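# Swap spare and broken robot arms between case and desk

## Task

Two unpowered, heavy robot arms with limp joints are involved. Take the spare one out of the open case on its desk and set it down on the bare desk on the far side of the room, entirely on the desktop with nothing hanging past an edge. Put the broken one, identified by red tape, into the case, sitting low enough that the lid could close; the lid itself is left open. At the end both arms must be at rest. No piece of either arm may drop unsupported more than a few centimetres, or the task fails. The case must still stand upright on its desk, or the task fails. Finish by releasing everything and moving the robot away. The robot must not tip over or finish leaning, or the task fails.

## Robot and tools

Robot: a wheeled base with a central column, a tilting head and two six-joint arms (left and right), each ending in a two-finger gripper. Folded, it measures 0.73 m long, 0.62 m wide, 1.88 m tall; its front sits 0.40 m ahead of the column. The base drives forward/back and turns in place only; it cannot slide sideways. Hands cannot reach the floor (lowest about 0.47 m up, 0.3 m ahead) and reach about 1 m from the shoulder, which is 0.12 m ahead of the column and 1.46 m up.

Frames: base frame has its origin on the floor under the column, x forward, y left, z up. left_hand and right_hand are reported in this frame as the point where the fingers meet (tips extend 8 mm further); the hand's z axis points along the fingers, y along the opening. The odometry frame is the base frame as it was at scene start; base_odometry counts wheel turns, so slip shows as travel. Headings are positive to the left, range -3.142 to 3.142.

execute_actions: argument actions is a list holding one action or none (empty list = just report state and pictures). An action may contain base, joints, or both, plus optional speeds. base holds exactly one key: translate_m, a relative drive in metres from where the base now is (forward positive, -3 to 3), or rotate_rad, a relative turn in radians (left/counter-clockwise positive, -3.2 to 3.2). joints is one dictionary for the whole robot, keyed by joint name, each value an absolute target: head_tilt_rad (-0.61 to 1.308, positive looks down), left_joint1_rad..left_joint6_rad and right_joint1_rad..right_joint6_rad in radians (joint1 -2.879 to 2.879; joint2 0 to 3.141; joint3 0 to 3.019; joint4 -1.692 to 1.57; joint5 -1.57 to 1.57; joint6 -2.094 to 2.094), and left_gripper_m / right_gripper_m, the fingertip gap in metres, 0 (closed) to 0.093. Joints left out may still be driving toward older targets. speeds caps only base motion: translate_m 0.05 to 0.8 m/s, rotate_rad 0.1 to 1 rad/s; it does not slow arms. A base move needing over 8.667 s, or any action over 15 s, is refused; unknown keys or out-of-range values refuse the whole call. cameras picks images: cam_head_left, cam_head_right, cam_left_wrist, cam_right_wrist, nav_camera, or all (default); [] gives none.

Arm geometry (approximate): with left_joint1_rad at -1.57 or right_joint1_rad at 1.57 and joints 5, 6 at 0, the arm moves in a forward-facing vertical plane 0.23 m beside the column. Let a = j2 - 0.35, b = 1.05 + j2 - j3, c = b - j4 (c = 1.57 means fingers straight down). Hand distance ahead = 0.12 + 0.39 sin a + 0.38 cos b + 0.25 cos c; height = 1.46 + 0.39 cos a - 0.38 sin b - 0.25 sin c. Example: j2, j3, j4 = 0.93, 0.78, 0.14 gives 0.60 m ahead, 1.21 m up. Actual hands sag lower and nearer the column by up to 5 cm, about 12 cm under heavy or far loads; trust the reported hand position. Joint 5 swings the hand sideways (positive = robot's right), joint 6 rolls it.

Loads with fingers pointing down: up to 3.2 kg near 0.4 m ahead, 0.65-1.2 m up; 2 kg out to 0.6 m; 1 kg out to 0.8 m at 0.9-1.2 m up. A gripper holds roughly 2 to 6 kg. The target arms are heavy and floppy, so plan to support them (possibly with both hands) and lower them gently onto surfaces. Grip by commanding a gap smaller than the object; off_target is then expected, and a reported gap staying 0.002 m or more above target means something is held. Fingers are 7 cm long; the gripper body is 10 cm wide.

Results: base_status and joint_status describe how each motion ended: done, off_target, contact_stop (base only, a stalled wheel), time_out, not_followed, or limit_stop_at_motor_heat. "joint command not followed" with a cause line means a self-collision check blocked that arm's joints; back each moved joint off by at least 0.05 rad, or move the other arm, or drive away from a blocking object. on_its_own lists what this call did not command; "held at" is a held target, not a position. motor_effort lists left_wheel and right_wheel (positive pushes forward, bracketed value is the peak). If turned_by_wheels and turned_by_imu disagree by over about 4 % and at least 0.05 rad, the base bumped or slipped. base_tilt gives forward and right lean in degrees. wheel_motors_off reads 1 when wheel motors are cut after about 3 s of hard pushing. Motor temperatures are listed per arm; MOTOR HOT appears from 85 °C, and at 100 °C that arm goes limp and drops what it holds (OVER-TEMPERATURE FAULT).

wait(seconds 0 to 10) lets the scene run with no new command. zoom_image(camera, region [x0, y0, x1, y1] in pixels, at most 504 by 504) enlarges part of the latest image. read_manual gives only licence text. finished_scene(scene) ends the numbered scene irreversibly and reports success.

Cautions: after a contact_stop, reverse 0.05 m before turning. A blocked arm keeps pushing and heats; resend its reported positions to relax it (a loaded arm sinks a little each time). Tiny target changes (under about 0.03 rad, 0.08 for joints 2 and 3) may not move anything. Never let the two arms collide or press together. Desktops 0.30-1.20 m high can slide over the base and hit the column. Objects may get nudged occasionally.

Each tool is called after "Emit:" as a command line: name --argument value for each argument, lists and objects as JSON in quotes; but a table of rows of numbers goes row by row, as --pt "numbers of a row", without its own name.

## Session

Emit:
execute_actions --actions '[]'

Scene clock: 0.00 s.
Motor temperatures (°C, as the motors report them): left_arm=[21 27 21 22 29 20] | right_arm=[20 26 26 21 19 21]
base_odometry: x=+0.000 y=+0.000 heading=+0.000 (m, m, rad; odometry frame)
turned_by_wheels: +0.000 (rad since the last result)
turned_by_imu: +0.000 (rad since the last result)
base_tilt: forward=+0.2 right=-0.6 (deg)
base_status: not commanded
joint_positions: head_tilt_rad=+0.892 left_joint1_rad=-1.563 left_joint2_rad=+0.884 left_joint3_rad=+0.391 left_joint4_rad=-0.967 left_joint5_rad=-0.012 left_joint6_rad=+0.056 left_gripper_m=+0.094 right_joint1_rad=+1.577 right_joint2_rad=+0.853 right_joint3_rad=+0.404 right_joint4_rad=-0.946 right_joint5_rad=+0.052 right_joint6_rad=+0.002 right_gripper_m=+0.095
joint_status: not commanded
wheel_motors_off: 0
motor_effort: left_wheel=+0 right_wheel=+2 (%)
left_hand: x=+0.1348 y=+0.2282 z=+1.2592 quat_wxyz=(+0.451, -0.024, -0.892, +0.005) (m; base frame)
right_hand: x=+0.1513 y=-0.2329 z=+1.2537 quat_wxyz=(+0.422, +0.012, -0.906, +0.022) (m; base frame)
pictures: cam_head_left, cam_head_right, cam_left_wrist, cam_right_wrist, nav_camera
Images, in order (width x height): cam_head_left 672x504, cam_head_right 672x504, cam_left_wrist 672x504, cam_right_wrist 672x504, nav_camera 672x504.

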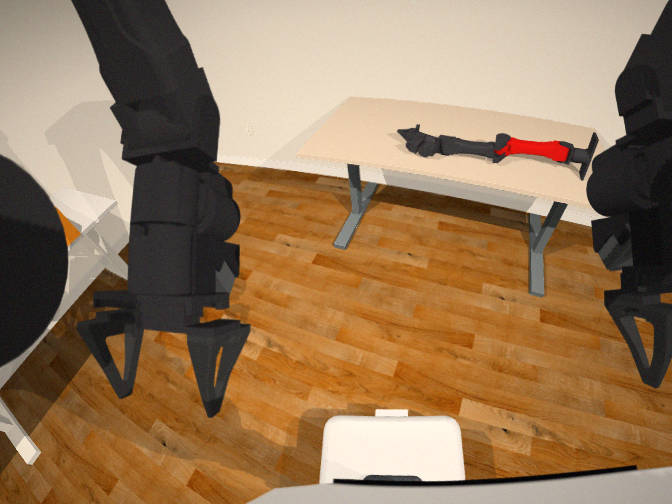

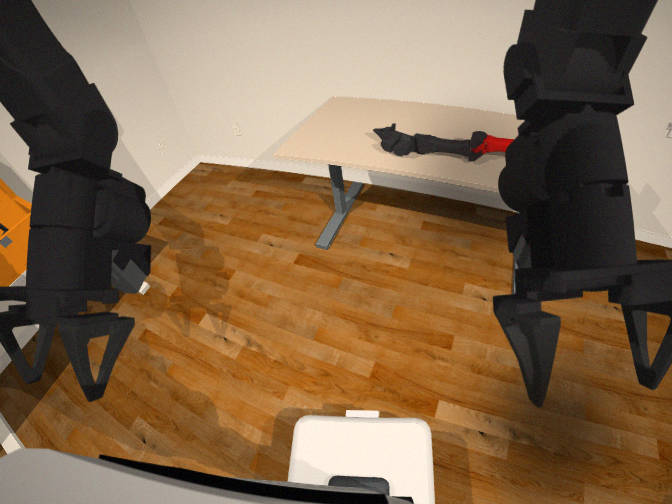

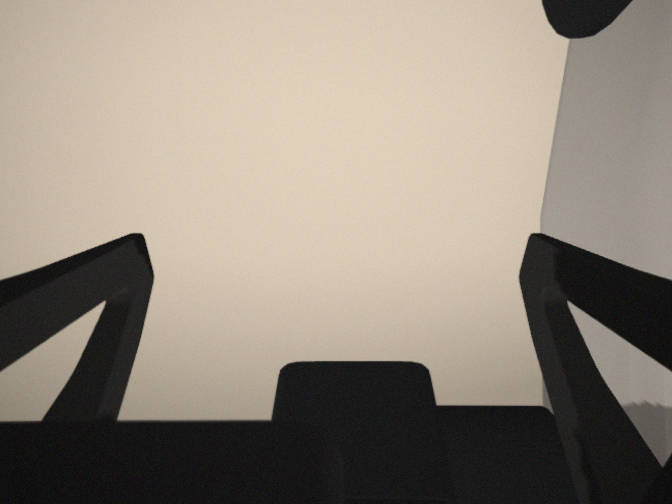

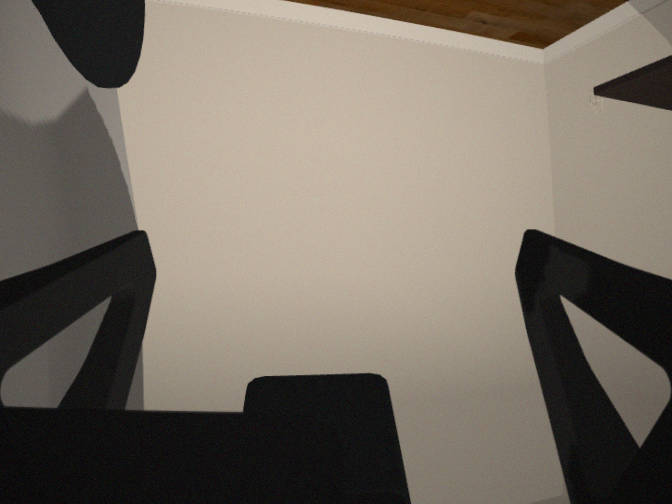

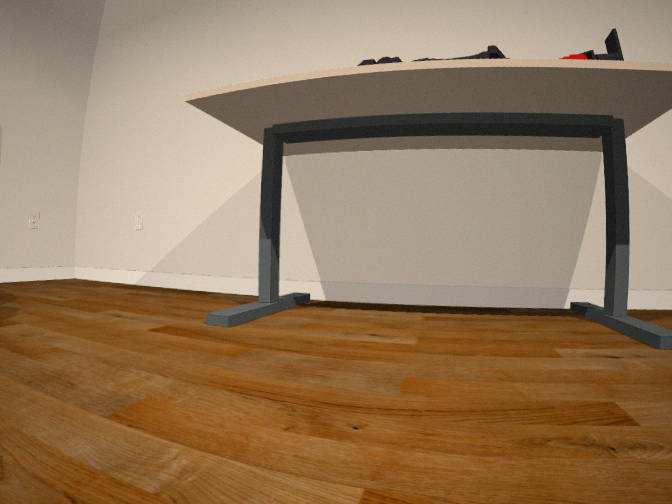

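Emit:
execute_actions --actions '[{"base":{"rotate_rad":1.2},"joints":{"head_tilt_rad":0.6,"left_joint2_rad":0.5,"left_joint3_rad":0.9,"left_joint4_rad":-0.8,"right_joint2_rad":0.5,"right_joint3_rad":0.9,"right_joint4_rad":-0.8,"left_joint6_rad":1.57,"right_joint6_rad":-1.57}}]' --cameras '["cam_head_left","cam_head_right","nav_camera"]'

Emit:
execute_actions --actions '[{"base":{"rotate_rad":2.0},"joints":{"head_tilt_rad":0.45}}]' --cameras '["cam_head_left","nav_camera"]'

Scene clock: 7.30 s.
Motor temperatures (°C, as the motors report them): left_arm=[21 27 21 22 29 20] | right_arm=[20 26 27 21 19 21]
base_odometry: x=+0.000 y=+0.000 heading=+1.199 (m, m, rad; odometry frame)
turned_by_wheels: +1.199 (rad since the last result)
turned_by_imu: +1.193 (rad since the last result)
base_tilt: forward=+0.1 right=-0.6 (deg)
base_status: done
joint_positions: head_tilt_rad=+0.618 left_joint1_rad=-1.563 left_joint2_rad=+0.493 left_joint3_rad=+0.898 left_joint4_rad=-0.795 left_joint5_rad=-0.012 left_joint6_rad=+1.556 left_gripper_m=+0.094 right_joint1_rad=+1.577 right_joint2_rad=+0.483 right_joint3_rad=+0.892 right_joint4_rad=-0.805 right_joint5_rad=+0.052 right_joint6_rad=-1.559 right_gripper_m=+0.095
joint_status: all done
wheel_motors_off: 0
motor_effort: left_wheel=-5(43) right_wheel=+4(40) (%)
left_hand: x=+0.5187 y=+0.2290 z=+1.3645 quat_wxyz=(-0.041, -0.699, -0.712, -0.054) (m; base frame)
right_hand: x=+0.5146 y=-0.2324 z=+1.3664 quat_wxyz=(-0.030, +0.701, -0.710, +0.061) (m; base frame)
pictures: cam_head_left, cam_head_right, nav_camera
Images, in order (width x height): cam_head_left 672x504, cam_head_right 672x504, nav_camera 672x504.

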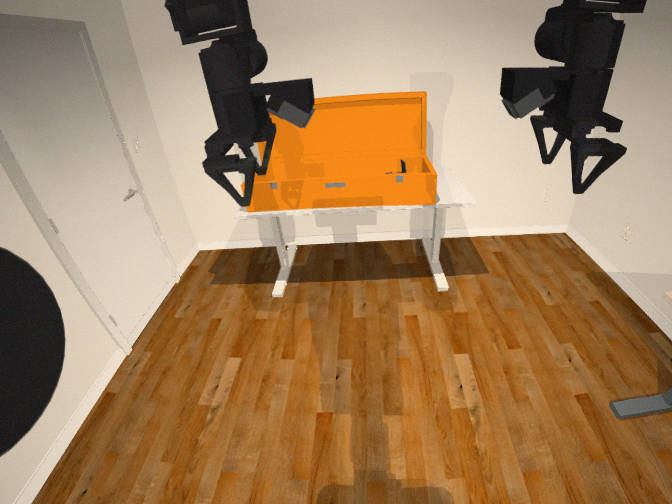

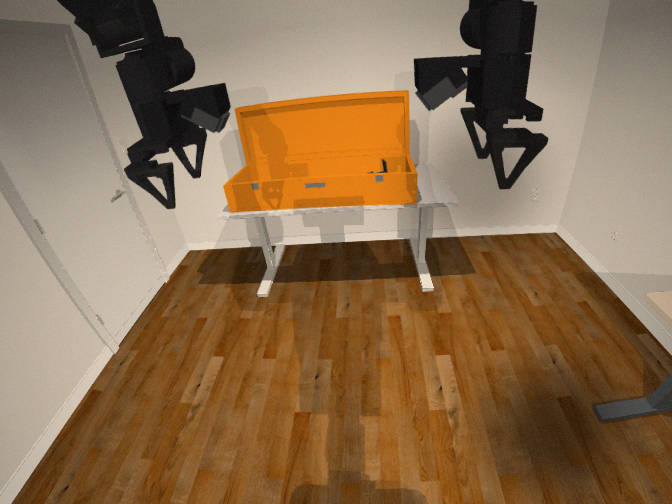

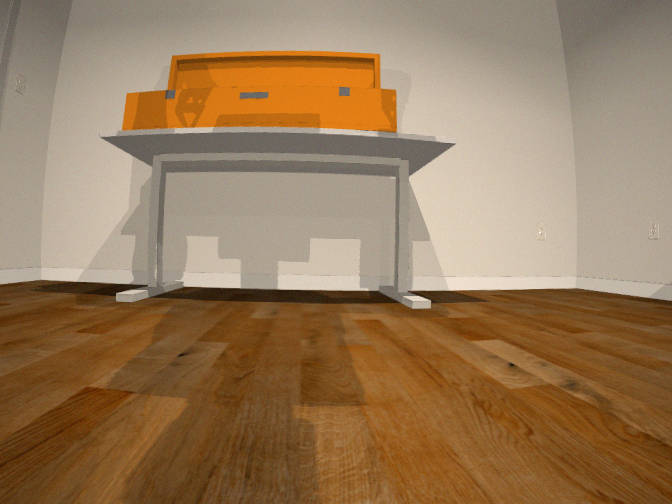

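Scene clock: 10.87 s.
Motor temperatures (°C, as the motors report them): left_arm=[21 27 21 22 29 20] | right_arm=[20 26 27 21 19 21]
base_odometry: x=+0.000 y=+0.000 heading=-3.085 (m, m, rad; odometry frame)
turned_by_wheels: +1.999 (rad since the last result)
turned_by_imu: +1.990 (rad since the last result)
base_tilt: forward=+0.2 right=-0.5 (deg)
base_status: done
joint_positions: head_tilt_rad=+0.469 left_joint1_rad=-1.563 left_joint2_rad=+0.493 left_joint3_rad=+0.898 left_joint4_rad=-0.795 left_joint5_rad=-0.012 left_joint6_rad=+1.556 left_gripper_m=+0.094 right_joint1_rad=+1.577 right_joint2_rad=+0.483 right_joint3_rad=+0.892 right_joint4_rad=-0.805 right_joint5_rad=+0.052 right_joint6_rad=-1.559 right_gripper_m=+0.095
joint_status: all done
wheel_motors_off: 0
motor_effort: left_wheel=-5(34) right_wheel=+5(26) (%)
left_hand: x=+0.5187 y=+0.2290 z=+1.3645 quat_wxyz=(-0.041, -0.699, -0.712, -0.054) (m; base frame)
right_hand: x=+0.5146 y=-0.2324 z=+1.3662 quat_wxyz=(-0.029, +0.701, -0.710, +0.061) (m; base frame)
pictures: cam_head_left, nav_camera
Images, in order (width x height): cam_head_left 672x504, nav_camera 672x504.

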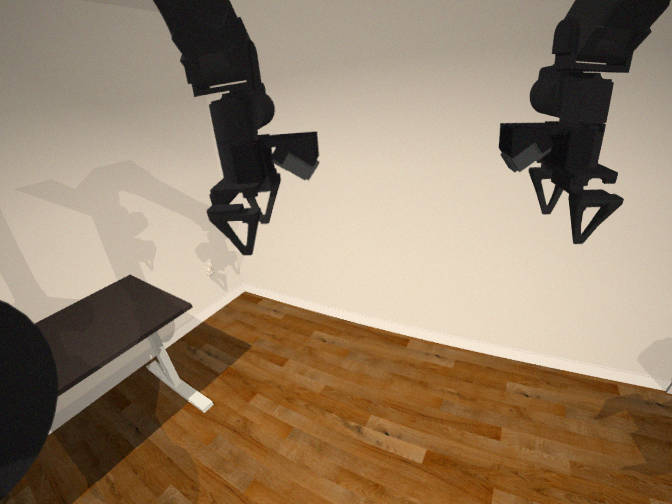

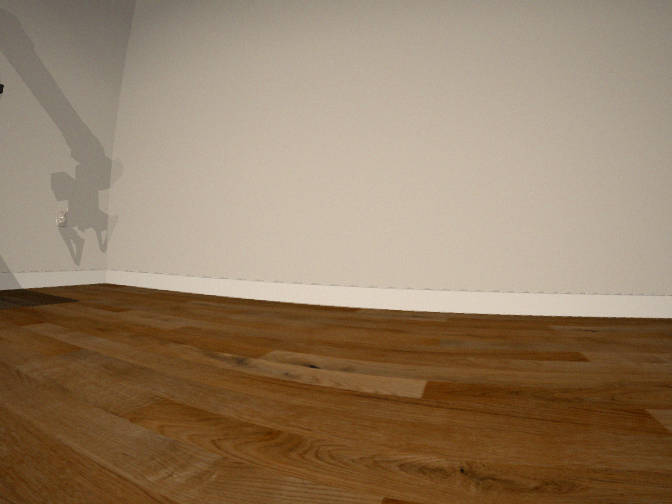

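Emit:
execute_actions --actions '[{"base":{"rotate_rad":-1.72},"joints":{"head_tilt_rad":0.8}}]' --cameras '[]'

Emit:
execute_actions --actions '[{"base":{"translate_m":0.9}}]' --cameras '[]'

Emit:
execute_actions --actions '[{"base":{"rotate_rad":-0.26},"joints":{"head_tilt_rad":1.0}}]' --cameras '["cam_head_left","cam_head_right","nav_camera"]'

Scene clock: 23.20 s.
Motor temperatures (°C, as the motors report them): left_arm=[21 27 22 22 28 20] | right_arm=[20 26 28 21 19 21]
base_odometry: x=+0.000 y=+0.000 heading=+1.479 (m, m, rad; odometry frame)
turned_by_wheels: -1.719 (rad since the last result)
turned_by_imu: -1.705 (rad since the last result)
base_tilt: forward=+0.1 right=-0.6 (deg)
base_status: done
joint_positions: head_tilt_rad=+0.802 left_joint1_rad=-1.563 left_joint2_rad=+0.493 left_joint3_rad=+0.898 left_joint4_rad=-0.795 left_joint5_rad=-0.012 left_joint6_rad=+1.556 left_gripper_m=+0.094 right_joint1_rad=+1.577 right_joint2_rad=+0.483 right_joint3_rad=+0.892 right_joint4_rad=-0.805 right_joint5_rad=+0.052 right_joint6_rad=-1.559 right_gripper_m=+0.095
joint_status: all done
wheel_motors_off: 0
motor_effort: left_wheel=+5(37) right_wheel=-4(32) (%)
left_hand: x=+0.5187 y=+0.2290 z=+1.3645 quat_wxyz=(-0.041, -0.699, -0.712, -0.054) (m; base frame)
right_hand: x=+0.5146 y=-0.2324 z=+1.3662 quat_wxyz=(-0.029, +0.701, -0.710, +0.061) (m; base frame)
pictures: none
No camera images: the call's "cameras" was empty. Leave "cameras" out to get every camera's image.

Scene clock: 26.37 s.
Motor temperatures (°C, as the motors report them): left_arm=[21 27 23 22 28 20] | right_arm=[20 26 28 21 19 21]
base_odometry: x=+0.083 y=+0.896 heading=+1.479 (m, m, rad; odometry frame)
turned_by_wheels: +0.000 (rad since the last result)
turned_by_imu: +0.001 (rad since the last result)
base_tilt: forward=+0.2 right=-0.6 (deg)
base_status: done
joint_positions: head_tilt_rad=+0.803 left_joint1_rad=-1.563 left_joint2_rad=+0.494 left_joint3_rad=+0.892 left_joint4_rad=-0.795 left_joint5_rad=-0.012 left_joint6_rad=+1.556 left_gripper_m=+0.094 right_joint1_rad=+1.577 right_joint2_rad=+0.487 right_joint3_rad=+0.892 right_joint4_rad=-0.805 right_joint5_rad=+0.052 right_joint6_rad=-1.559 right_gripper_m=+0.095
joint_status: not commanded
wheel_motors_off: 0
motor_effort: left_wheel=+0(62) right_wheel=+0(43) (%)
left_hand: x=+0.5158 y=+0.2290 z=+1.3618 quat_wxyz=(-0.038, -0.699, -0.713, -0.051) (m; base frame)
right_hand: x=+0.5140 y=-0.2324 z=+1.3645 quat_wxyz=(-0.028, +0.701, -0.710, +0.060) (m; base frame)
pictures: none
No camera images: the call's "cameras" was empty. Leave "cameras" out to get every camera's image.

Scene clock: 27.80 s.
Motor temperatures (°C, as the motors report them): left_arm=[21 27 23 22 28 20] | right_arm=[20 26 28 21 19 21]
base_odometry: x=+0.083 y=+0.897 heading=+1.220 (m, m, rad; odometry frame)
turned_by_wheels: -0.259 (rad since the last result)
turned_by_imu: -0.254 (rad since the last result)
base_tilt: forward=+0.1 right=-0.6 (deg)
base_status: done
joint_positions: head_tilt_rad=+1.000 left_joint1_rad=-1.563 left_joint2_rad=+0.494 left_joint3_rad=+0.892 left_joint4_rad=-0.795 left_joint5_rad=-0.012 left_joint6_rad=+1.556 left_gripper_m=+0.094 right_joint1_rad=+1.577 right_joint2_rad=+0.487 right_joint3_rad=+0.892 right_joint4_rad=-0.805 right_joint5_rad=+0.052 right_joint6_rad=-1.559 right_gripper_m=+0.095
joint_status: all done
wheel_motors_off: 0
motor_effort: left_wheel=+1(44) right_wheel=-1(41) (%)
left_hand: x=+0.5158 y=+0.2290 z=+1.3618 quat_wxyz=(-0.038, -0.699, -0.713, -0.051) (m; base frame)
right_hand: x=+0.5140 y=-0.2324 z=+1.3645 quat_wxyz=(-0.028, +0.701, -0.710, +0.060) (m; base frame)
pictures: cam_head_left, cam_head_right, nav_camera
Images, in order (width x height): cam_head_left 672x504, cam_head_right 672x504, nav_camera 672x504.

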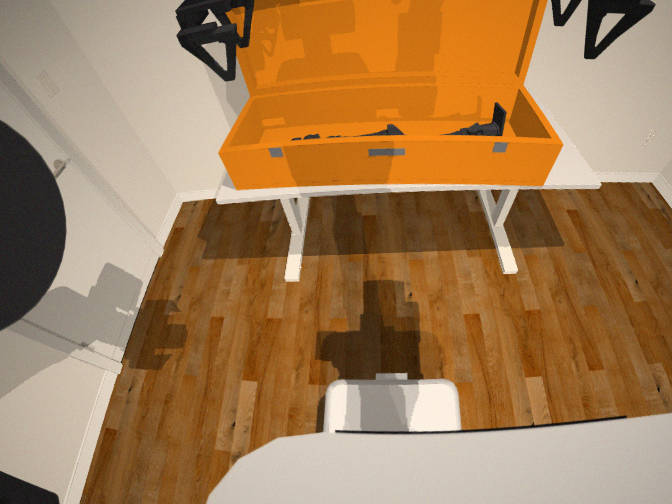

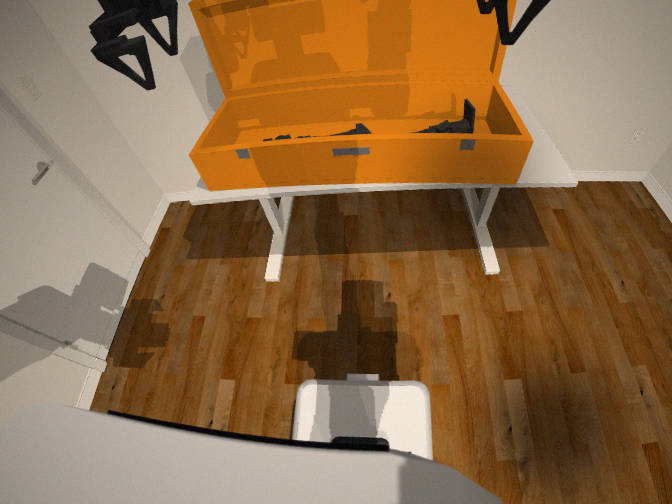

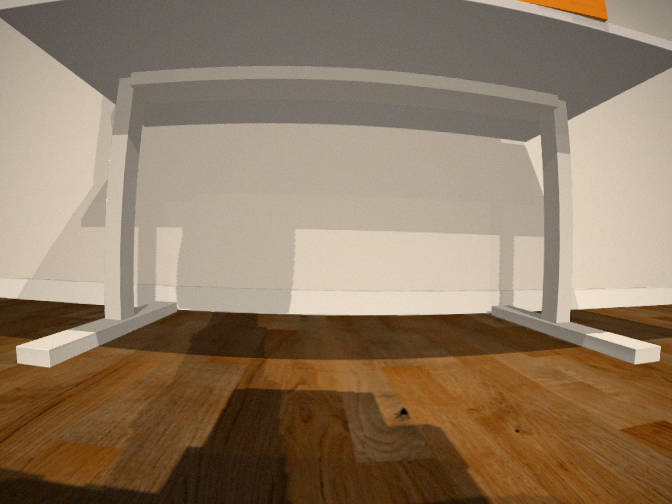

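Emit:
execute_actions --actions '[{"base":{"translate_m":0.53},"joints":{"head_tilt_rad":1.1,"left_joint2_rad":1.1,"left_joint3_rad":0.85,"left_joint4_rad":-0.2,"right_joint2_rad":1.1,"right_joint3_rad":0.85,"right_joint4_rad":-0.2,"right_joint5_rad":0}}]' --cameras '["cam_head_left","cam_head_right","cam_left_wrist","cam_right_wrist"]'

Scene clock: 34.47 s.
Motor temperatures (°C, as the motors report them): left_arm=[21 27 23 22 28 20] | right_arm=[20 26 28 21 19 21]
base_odometry: x=+0.265 y=+1.394 heading=+1.221 (m, m, rad; odometry frame)
turned_by_wheels: +0.000 (rad since the last result)
turned_by_imu: +0.002 (rad since the last result)
base_tilt: forward=+0.2 right=-0.6 (deg)
base_status: done
joint_positions: head_tilt_rad=+1.100 left_joint1_rad=-1.563 left_joint2_rad=+1.107 left_joint3_rad=+0.846 left_joint4_rad=-0.207 left_joint5_rad=-0.012 left_joint6_rad=+1.556 left_gripper_m=+0.094 right_joint1_rad=+1.577 right_joint2_rad=+1.102 right_joint3_rad=+0.846 right_joint4_rad=-0.213 right_joint5_rad=+0.003 right_joint6_rad=-1.559 right_gripper_m=+0.095
joint_status: all done
wheel_motors_off: 0
motor_effort: left_wheel=+0(52) right_wheel=+0(44) (%)
left_hand: x=+0.5021 y=+0.2307 z=+1.1205 quat_wxyz=(-0.013, -0.700, -0.713, -0.026) (m; base frame)
right_hand: x=+0.5018 y=-0.2227 z=+1.1221 quat_wxyz=(-0.020, +0.704, -0.710, +0.018) (m; base frame)
pictures: cam_head_left, cam_head_right, cam_left_wrist, cam_right_wrist
Images, in order (width x height): cam_head_left 672x504, cam_head_right 672x504, cam_left_wrist 672x504, cam_right_wrist 672x504.

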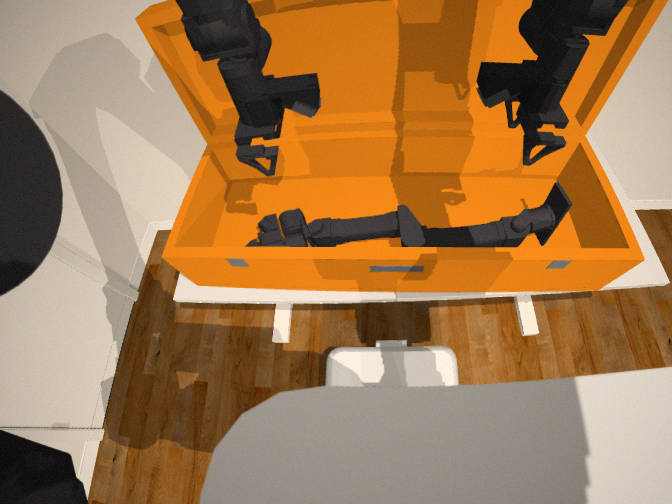

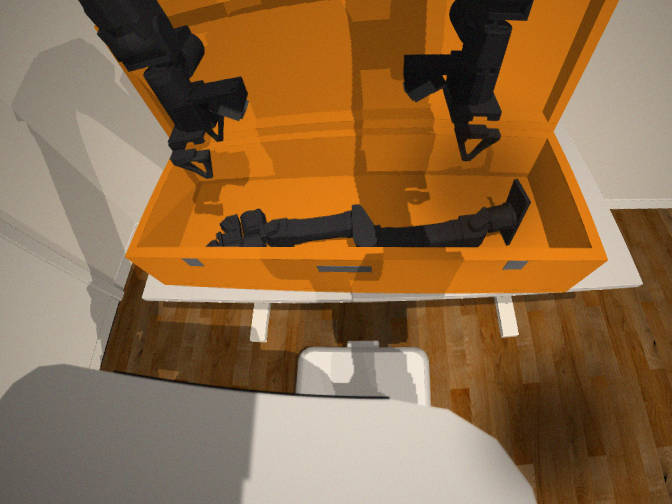

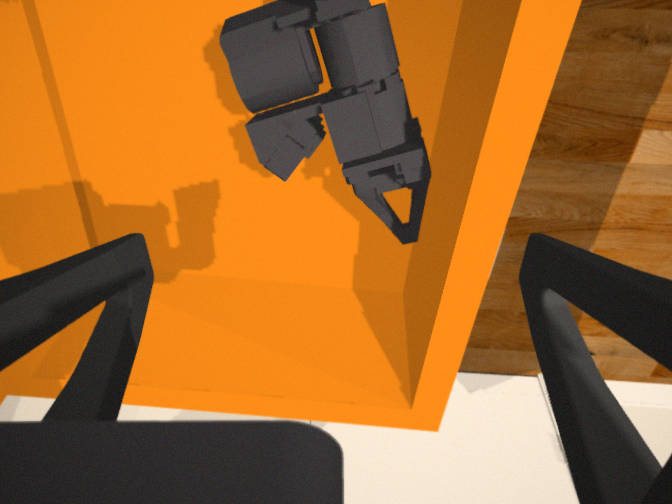

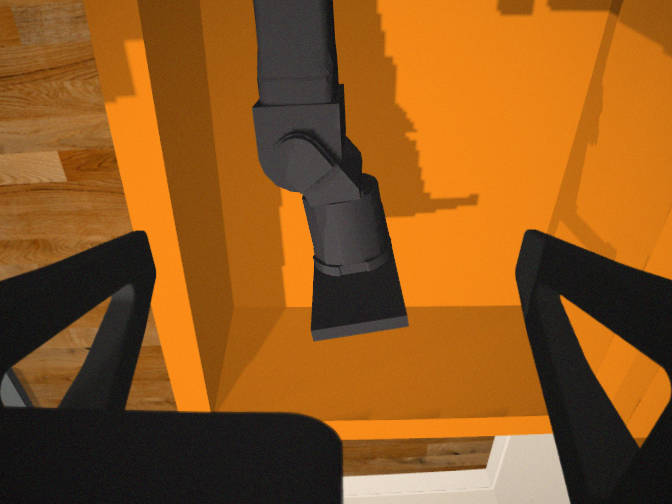

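Emit:
execute_actions --actions '[{"base":{"translate_m":0.04},"joints":{"left_joint1_rad":-1.7,"right_joint1_rad":1.64,"left_joint2_rad":1.45,"left_joint3_rad":0.97,"left_joint4_rad":0.0,"right_joint2_rad":1.45,"right_joint3_rad":0.97,"right_joint4_rad":0.0,"left_joint6_rad":1.68,"right_joint6_rad":-1.6}}]' --cameras '[]'

Emit:
execute_actions --actions '[{"joints":{"left_joint2_rad":1.72,"left_joint3_rad":1.1,"left_joint4_rad":0.12,"right_joint2_rad":1.7,"right_joint3_rad":1.08,"right_joint4_rad":0.1}}]' --cameras '["cam_head_left","cam_left_wrist","cam_right_wrist"]'

Scene clock: 47.00 s.
Motor temperatures (°C, as the motors report them): left_arm=[21 28 22 22 27 20] | right_arm=[20 27 27 21 19 21]
base_odometry: x=+0.278 y=+1.432 heading=+1.221 (m, m, rad; odometry frame)
turned_by_wheels: +0.000 (rad since the last result)
turned_by_imu: +0.002 (rad since the last result)
base_tilt: forward=+0.2 right=-0.5 (deg)
base_status: done
joint_positions: head_tilt_rad=+1.100 left_joint1_rad=-1.709 left_joint2_rad=+1.464 left_joint3_rad=+0.967 left_joint4_rad=-0.001 left_joint5_rad=-0.012 left_joint6_rad=+1.666 left_gripper_m=+0.094 right_joint1_rad=+1.643 right_joint2_rad=+1.466 right_joint3_rad=+0.967 right_joint4_rad=-0.002 right_joint5_rad=+0.002 right_joint6_rad=-1.589 right_gripper_m=+0.095
joint_status: all done
wheel_motors_off: 0
motor_effort: left_wheel=+1(42) right_wheel=-1(33) (%)
left_hand: x=+0.4840 y=+0.1439 z=+1.0018 quat_wxyz=(-0.049, -0.761, -0.646, +0.026) (m; base frame)
right_hand: x=+0.4840 y=-0.1827 z=+0.9975 quat_wxyz=(-0.029, +0.726, -0.687, -0.013) (m; base frame)
pictures: none
No camera images: the call's "cameras" was empty. Leave "cameras" out to get every camera's image.

Scene clock: 48.27 s.
Motor temperatures (°C, as the motors report them): left_arm=[21 28 22 22 27 20] | right_arm=[20 27 27 21 19 21]
base_odometry: x=+0.278 y=+1.432 heading=+1.221 (m, m, rad; odometry frame)
turned_by_wheels: +0.000 (rad since the last result)
turned_by_imu: +0.001 (rad since the last result)
base_tilt: forward=+0.3 right=-0.4 (deg)
base_status: not commanded
joint_positions: head_tilt_rad=+1.100 left_joint1_rad=-1.709 left_joint2_rad=+1.733 left_joint3_rad=+1.099 left_joint4_rad=+0.120 left_joint5_rad=-0.012 left_joint6_rad=+1.666 left_gripper_m=+0.094 right_joint1_rad=+1.643 right_joint2_rad=+1.715 right_joint3_rad=+1.078 right_joint4_rad=+0.098 right_joint5_rad=+0.002 right_joint6_rad=-1.589 right_gripper_m=+0.095
joint_status: all done
wheel_motors_off: 0
motor_effort: left_wheel=+1(3) right_wheel=-1(3) (%)
left_hand: x=+0.4589 y=+0.1342 z=+0.9064 quat_wxyz=(-0.043, -0.762, -0.646, +0.033) (m; base frame)
right_hand: x=+0.4525 y=-0.1783 z=+0.9094 quat_wxyz=(-0.016, +0.726, -0.687, -0.027) (m; base frame)
pictures: cam_head_left, cam_left_wrist, cam_right_wrist
Images, in order (width x height): cam_head_left 672x504, cam_left_wrist 672x504, cam_right_wrist 672x504.

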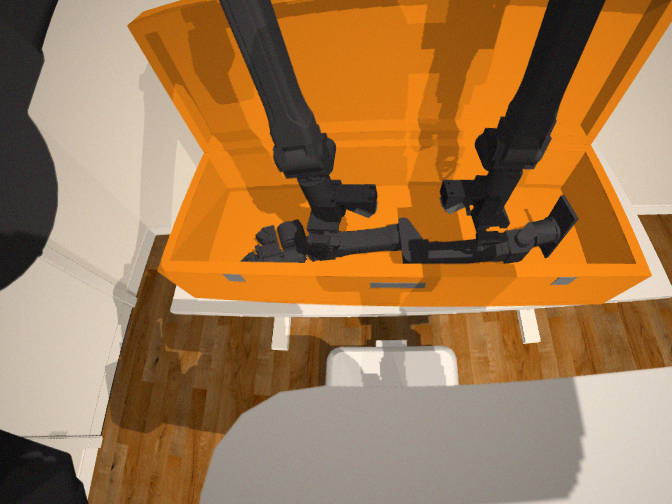

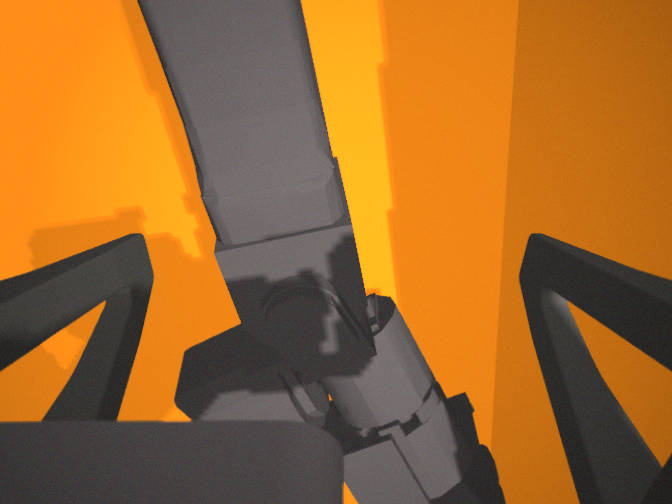

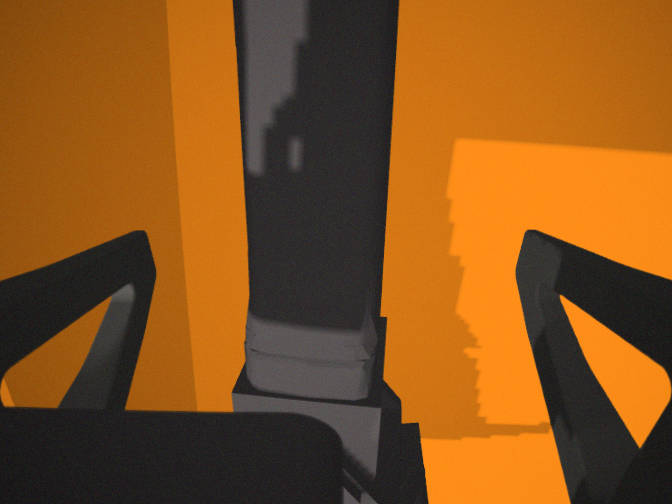

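Emit:
execute_actions --actions '[{"joints":{"left_joint1_rad":-1.72,"left_joint2_rad":1.9,"left_joint3_rad":1.29,"left_joint4_rad":0.15,"left_joint6_rad":1.48,"right_joint2_rad":1.86,"right_joint3_rad":1.2,"right_joint4_rad":0.15}}]' --cameras '["cam_left_wrist","cam_right_wrist"]'

Scene clock: 56.23 s.
Motor temperatures (°C, as the motors report them): left_arm=[21 28 21 22 27 20] | right_arm=[20 27 27 21 19 21]
base_odometry: x=+0.278 y=+1.432 heading=+1.221 (m, m, rad; odometry frame)
turned_by_wheels: +0.000 (rad since the last result)
turned_by_imu: +0.002 (rad since the last result)
base_tilt: forward=+0.3 right=-0.6 (deg)
base_status: not commanded
joint_positions: head_tilt_rad=+1.100 left_joint1_rad=-1.709 left_joint2_rad=+1.901 left_joint3_rad=+1.288 left_joint4_rad=+0.146 left_joint5_rad=-0.012 left_joint6_rad=+1.493 left_gripper_m=+0.094 right_joint1_rad=+1.643 right_joint2_rad=+1.856 right_joint3_rad=+1.198 right_joint4_rad=+0.143 right_joint5_rad=+0.002 right_joint6_rad=-1.589 right_gripper_m=+0.095
joint_status: all done
wheel_motors_off: 0
motor_effort: left_wheel=+0(2) right_wheel=-2(3) (%)
left_hand: x=+0.4849 y=+0.1244 z=+0.8425 quat_wxyz=(-0.058, -0.701, -0.710, +0.021) (m; base frame)
right_hand: x=+0.4578 y=-0.1749 z=+0.8568 quat_wxyz=(-0.025, +0.726, -0.687, -0.018) (m; base frame)
pictures: cam_left_wrist, cam_right_wrist
Images, in order (width x height): cam_left_wrist 672x504, cam_right_wrist 672x504.

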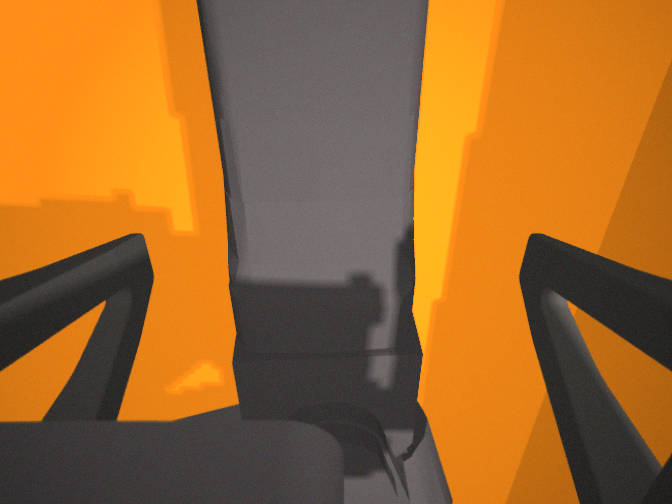

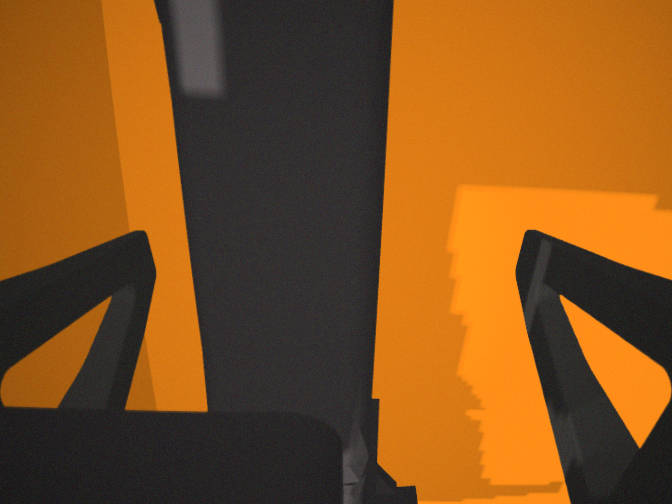

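Emit:
execute_actions --actions '[{"joints":{"left_joint1_rad":-1.73,"left_joint2_rad":2.04,"left_joint3_rad":1.41,"left_joint4_rad":0.19,"left_joint6_rad":1.5,"right_joint2_rad":1.98,"right_joint3_rad":1.27,"right_joint4_rad":0.19}}]' --cameras '["cam_left_wrist","cam_right_wrist"]'

Scene clock: 62.27 s.
Motor temperatures (°C, as the motors report them): left_arm=[21 28 21 22 27 20] | right_arm=[20 27 27 21 19 21]
base_odometry: x=+0.278 y=+1.432 heading=+1.221 (m, m, rad; odometry frame)
turned_by_wheels: +0.000 (rad since the last result)
turned_by_imu: +0.002 (rad since the last result)
base_tilt: forward=+0.1 right=-0.6 (deg)
base_status: not commanded
joint_positions: head_tilt_rad=+1.100 left_joint1_rad=-1.718 left_joint2_rad=+2.045 left_joint3_rad=+1.408 left_joint4_rad=+0.185 left_joint5_rad=-0.012 left_joint6_rad=+1.498 left_gripper_m=+0.094 right_joint1_rad=+1.643 right_joint2_rad=+1.976 right_joint3_rad=+1.271 right_joint4_rad=+0.178 right_joint5_rad=+0.002 right_joint6_rad=-1.589 right_gripper_m=+0.095
joint_status: all done
wheel_motors_off: 0
motor_effort: left_wheel=+2(3) right_wheel=-1(3) (%)
left_hand: x=+0.4761 y=+0.1117 z=+0.7895 quat_wxyz=(-0.067, -0.704, -0.707, +0.018) (m; base frame)
right_hand: x=+0.4369 y=-0.1729 z=+0.8135 quat_wxyz=(-0.020, +0.726, -0.687, -0.023) (m; base frame)
pictures: cam_left_wrist, cam_right_wrist
Images, in order (width x height): cam_left_wrist 672x504, cam_right_wrist 672x504.

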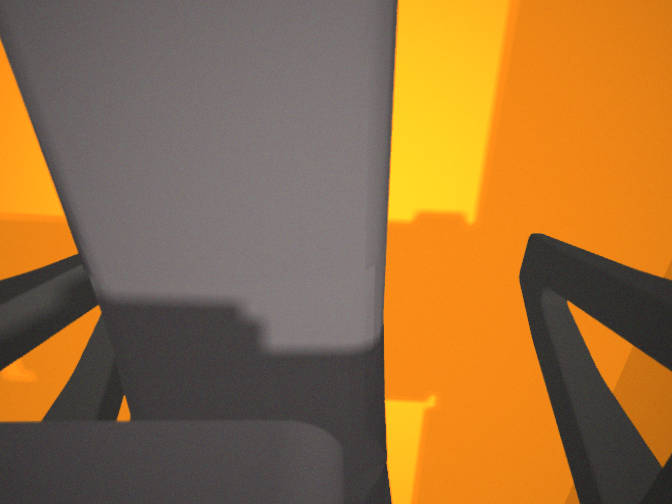

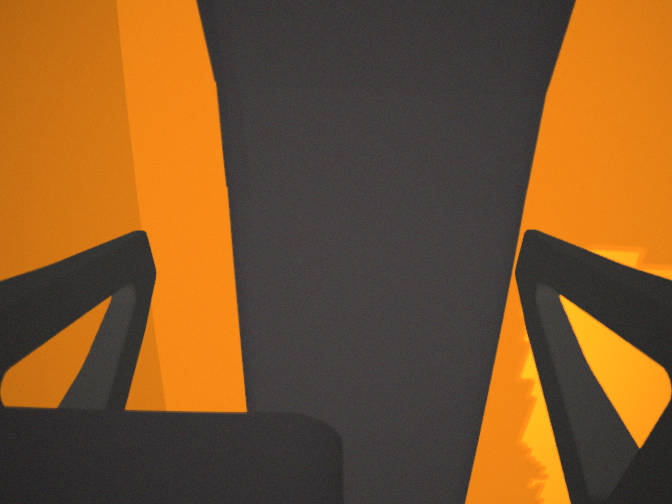

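Emit:
execute_actions --actions '[{"joints":{"left_joint2_rad":2.07,"left_joint3_rad":1.48,"left_joint4_rad":0.16,"right_joint2_rad":2.03,"right_joint3_rad":1.34,"right_joint4_rad":0.17}}]' --cameras '["cam_left_wrist","cam_right_wrist"]'

Emit:
execute_actions --actions '[{"joints":{"left_gripper_m":0,"right_gripper_m":0}}]' --cameras '["cam_left_wrist","cam_right_wrist"]'

Scene clock: 66.77 s.
Motor temperatures (°C, as the motors report them): left_arm=[21 28 21 22 27 20] | right_arm=[20 27 27 21 19 21]
base_odometry: x=+0.278 y=+1.432 heading=+1.221 (m, m, rad; odometry frame)
turned_by_wheels: +0.000 (rad since the last result)
turned_by_imu: +0.002 (rad since the last result)
base_tilt: forward=+0.2 right=-0.6 (deg)
base_status: not commanded
joint_positions: head_tilt_rad=+1.100 left_joint1_rad=-1.718 left_joint2_rad=+2.063 left_joint3_rad=+1.484 left_joint4_rad=+0.163 left_joint5_rad=-0.012 left_joint6_rad=+1.498 left_gripper_m=+0.094 right_joint1_rad=+1.643 right_joint2_rad=+2.013 right_joint3_rad=+1.342 right_joint4_rad=+0.177 right_joint5_rad=+0.002 right_joint6_rad=-1.589 right_gripper_m=+0.095
joint_status: all done
wheel_motors_off: 0
motor_effort: left_wheel=+2(2) right_wheel=-1(1) (%)
left_hand: x=+0.5053 y=+0.1085 z=+0.7817 quat_wxyz=(-0.080, -0.702, -0.707, +0.007) (m; base frame)
right_hand: x=+0.4571 y=-0.1712 z=+0.7973 quat_wxyz=(-0.032, +0.725, -0.688, -0.011) (m; base frame)
pictures: cam_left_wrist, cam_right_wrist
Images, in order (width x height): cam_left_wrist 672x504, cam_right_wrist 672x504.

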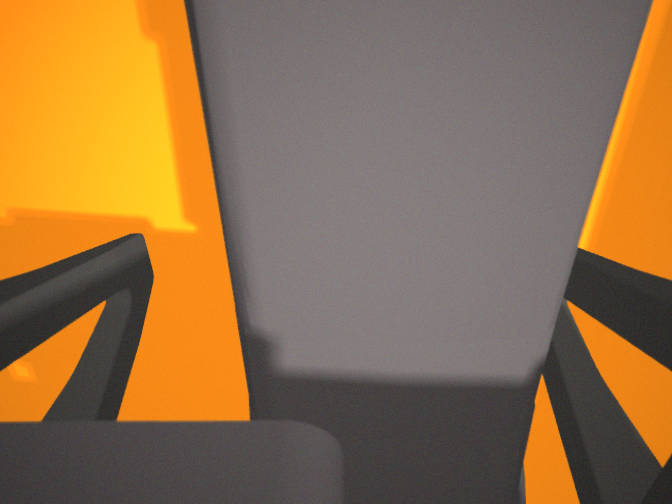

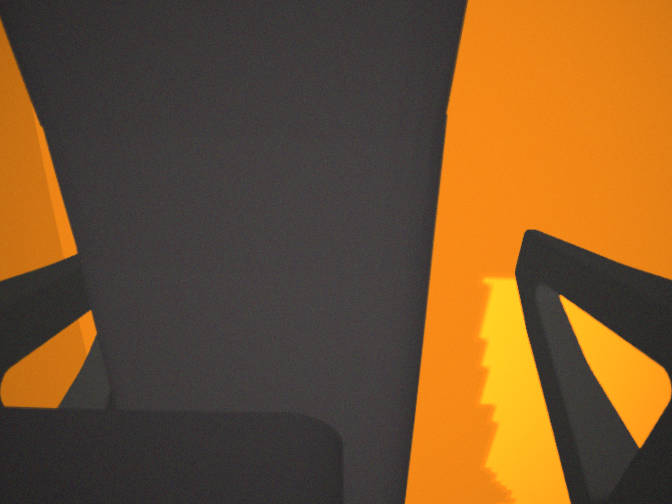

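Scene clock: 67.50 s.
Motor temperatures (°C, as the motors report them): left_arm=[21 28 21 22 27 20] | right_arm=[20 27 27 21 19 21]
base_odometry: x=+0.278 y=+1.432 heading=+1.221 (m, m, rad; odometry frame)
turned_by_wheels: +0.000 (rad since the last result)
turned_by_imu: +0.000 (rad since the last result)
base_tilt: forward=+0.1 right=-0.6 (deg)
base_status: not commanded
joint_positions: head_tilt_rad=+1.100 left_joint1_rad=-1.719 left_joint2_rad=+2.067 left_joint3_rad=+1.476 left_joint4_rad=+0.158 left_joint5_rad=-0.012 left_joint6_rad=+1.491 left_gripper_m=+0.053 right_joint1_rad=+1.643 right_joint2_rad=+2.018 right_joint3_rad=+1.331 right_joint4_rad=+0.173 right_joint5_rad=+0.001 right_joint6_rad=-1.588 right_gripper_m=+0.054
joint_status: left_gripper_m off_target (ended at +0.053, target +0.000); right_gripper_m off_target (ended at +0.054, target +0.000)
wheel_motors_off: 0
motor_effort: left_wheel=+2(4) right_wheel=-1(2) (%)
left_hand: x=+0.4960 y=+0.1083 z=+0.7800 quat_wxyz=(-0.074, -0.701, -0.709, +0.013) (m; base frame)
right_hand: x=+0.4455 y=-0.1713 z=+0.7962 quat_wxyz=(-0.025, +0.725, -0.688, -0.018) (m; base frame)
pictures: cam_left_wrist, cam_right_wrist
Images, in order (width x height): cam_left_wrist 672x504, cam_right_wrist 672x504.

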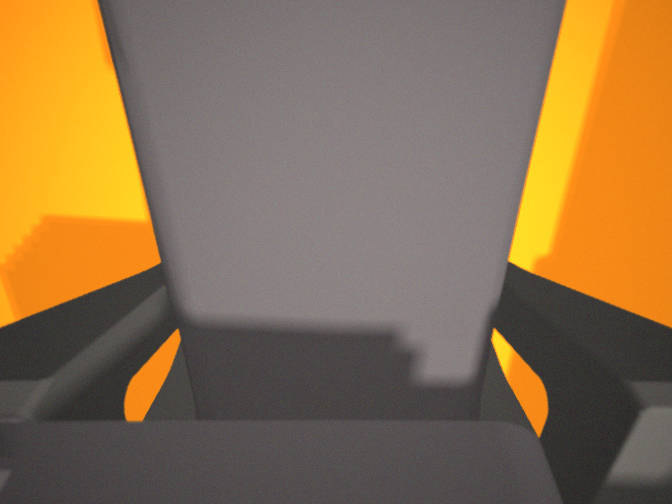

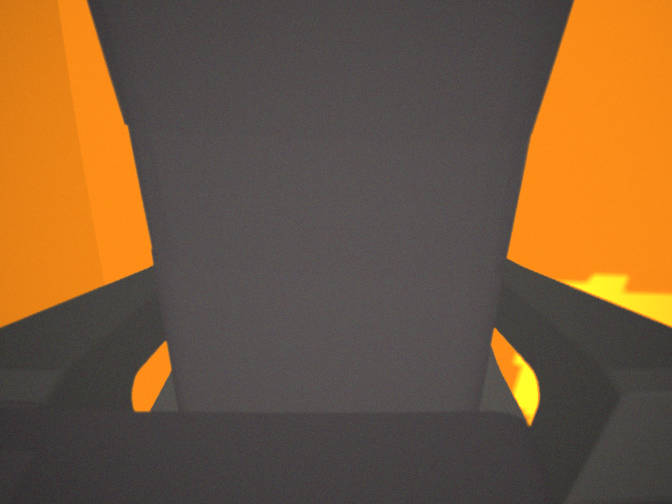

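Emit:
execute_actions --actions '[{"joints":{"left_joint1_rad":-1.72,"left_joint2_rad":1.88,"left_joint3_rad":1.38,"left_joint4_rad":0.12,"right_joint1_rad":1.65,"right_joint2_rad":1.82,"right_joint3_rad":1.25,"right_joint4_rad":0.12}}]' --cameras '[]'

Emit:
execute_actions --actions '[{"joints":{"left_joint1_rad":-1.72,"left_joint2_rad":1.68,"left_joint3_rad":1.25,"left_joint4_rad":0.06,"right_joint1_rad":1.67,"right_joint2_rad":1.63,"right_joint3_rad":1.15,"right_joint4_rad":0.06}}]' --cameras '[]'

Emit:
execute_actions --actions '[{"joints":{"left_joint1_rad":-1.73,"left_joint2_rad":1.46,"left_joint3_rad":1.08,"left_joint4_rad":0.0,"right_joint1_rad":1.7,"right_joint2_rad":1.43,"right_joint3_rad":1.02,"right_joint4_rad":0.0}}]' --cameras '["cam_head_left"]'

Scene clock: 76.33 s.
Motor temperatures (°C, as the motors report them): left_arm=[21 28 21 22 26 20] | right_arm=[20 27 26 21 19 21]
base_odometry: x=+0.278 y=+1.432 heading=+1.221 (m, m, rad; odometry frame)
turned_by_wheels: +0.000 (rad since the last result)
turned_by_imu: +0.002 (rad since the last result)
base_tilt: forward=+0.2 right=-0.6 (deg)
base_status: not commanded
joint_positions: head_tilt_rad=+1.100 left_joint1_rad=-1.715 left_joint2_rad=+1.990 left_joint3_rad=+1.384 left_joint4_rad=+0.113 left_joint5_rad=-0.019 left_joint6_rad=+1.474 left_gripper_m=+0.053 right_joint1_rad=+1.654 right_joint2_rad=+1.956 right_joint3_rad=+1.265 right_joint4_rad=+0.129 right_joint5_rad=-0.004 right_joint6_rad=-1.592 right_gripper_m=+0.054
joint_status: all done
wheel_motors_off: 0
motor_effort: left_wheel=+2(2) right_wheel=-1(3) (%)
left_hand: x=+0.4798 y=+0.1172 z=+0.8083 quat_wxyz=(-0.048, -0.696, -0.716, +0.029) (m; base frame)
right_hand: x=+0.4340 y=-0.1638 z=+0.8212 quat_wxyz=(-0.014, +0.729, -0.683, -0.040) (m; base frame)
pictures: none
No camera images: the call's "cameras" was empty. Leave "cameras" out to get every camera's image.

Scene clock: 77.63 s.
Motor temperatures (°C, as the motors report them): left_arm=[21 28 21 22 26 20] | right_arm=[20 27 26 21 19 21]
base_odometry: x=+0.278 y=+1.432 heading=+1.221 (m, m, rad; odometry frame)
turned_by_wheels: +0.000 (rad since the last result)
turned_by_imu: +0.000 (rad since the last result)
base_tilt: forward=+0.2 right=-0.6 (deg)
base_status: not commanded
joint_positions: head_tilt_rad=+1.100 left_joint1_rad=-1.715 left_joint2_rad=+1.786 left_joint3_rad=+1.262 left_joint4_rad=+0.065 left_joint5_rad=-0.017 left_joint6_rad=+1.468 left_gripper_m=+0.053 right_joint1_rad=+1.670 right_joint2_rad=+1.749 right_joint3_rad=+1.159 right_joint4_rad=+0.057 right_joint5_rad=+0.007 right_joint6_rad=-1.596 right_gripper_m=+0.054
joint_status: all done
wheel_motors_off: 0
motor_effort: left_wheel=+1(5) right_wheel=-1(2) (%)
left_hand: x=+0.5172 y=+0.1238 z=+0.8852 quat_wxyz=(-0.061, -0.693, -0.718, +0.019) (m; base frame)
right_hand: x=+0.4737 y=-0.1587 z=+0.8963 quat_wxyz=(-0.025, +0.732, -0.680, -0.031) (m; base frame)
pictures: none
No camera images: the call's "cameras" was empty. Leave "cameras" out to get every camera's image.

Scene clock: 79.03 s.
Motor temperatures (°C, as the motors report them): left_arm=[21 29 21 22 26 20] | right_arm=[20 28 26 21 19 21]
base_odometry: x=+0.278 y=+1.432 heading=+1.221 (m, m, rad; odometry frame)
turned_by_wheels: +0.000 (rad since the last result)
turned_by_imu: +0.001 (rad since the last result)
base_tilt: forward=+0.2 right=-0.5 (deg)
base_status: not commanded
joint_positions: head_tilt_rad=+1.100 left_joint1_rad=-1.718 left_joint2_rad=+1.588 left_joint3_rad=+1.092 left_joint4_rad=+0.013 left_joint5_rad=-0.020 left_joint6_rad=+1.450 left_gripper_m=+0.053 right_joint1_rad=+1.694 right_joint2_rad=+1.561 right_joint3_rad=+1.016 right_joint4_rad=-0.008 right_joint5_rad=+0.010 right_joint6_rad=-1.596 right_gripper_m=+0.054
joint_status: all done
wheel_motors_off: 0
motor_effort: left_wheel=+2(5) right_wheel=-1(4) (%)
left_hand: x=+0.5055 y=+0.1324 z=+0.9588 quat_wxyz=(-0.052, -0.688, -0.723, +0.027) (m; base frame)
right_hand: x=+0.4667 y=-0.1509 z=+0.9665 quat_wxyz=(-0.024, +0.737, -0.674, -0.044) (m; base frame)
pictures: cam_head_left
Images, in order (width x height): cam_head_left 672x504.

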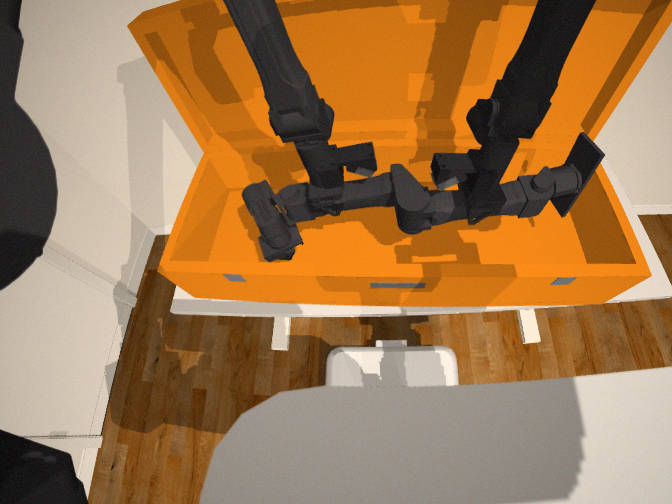

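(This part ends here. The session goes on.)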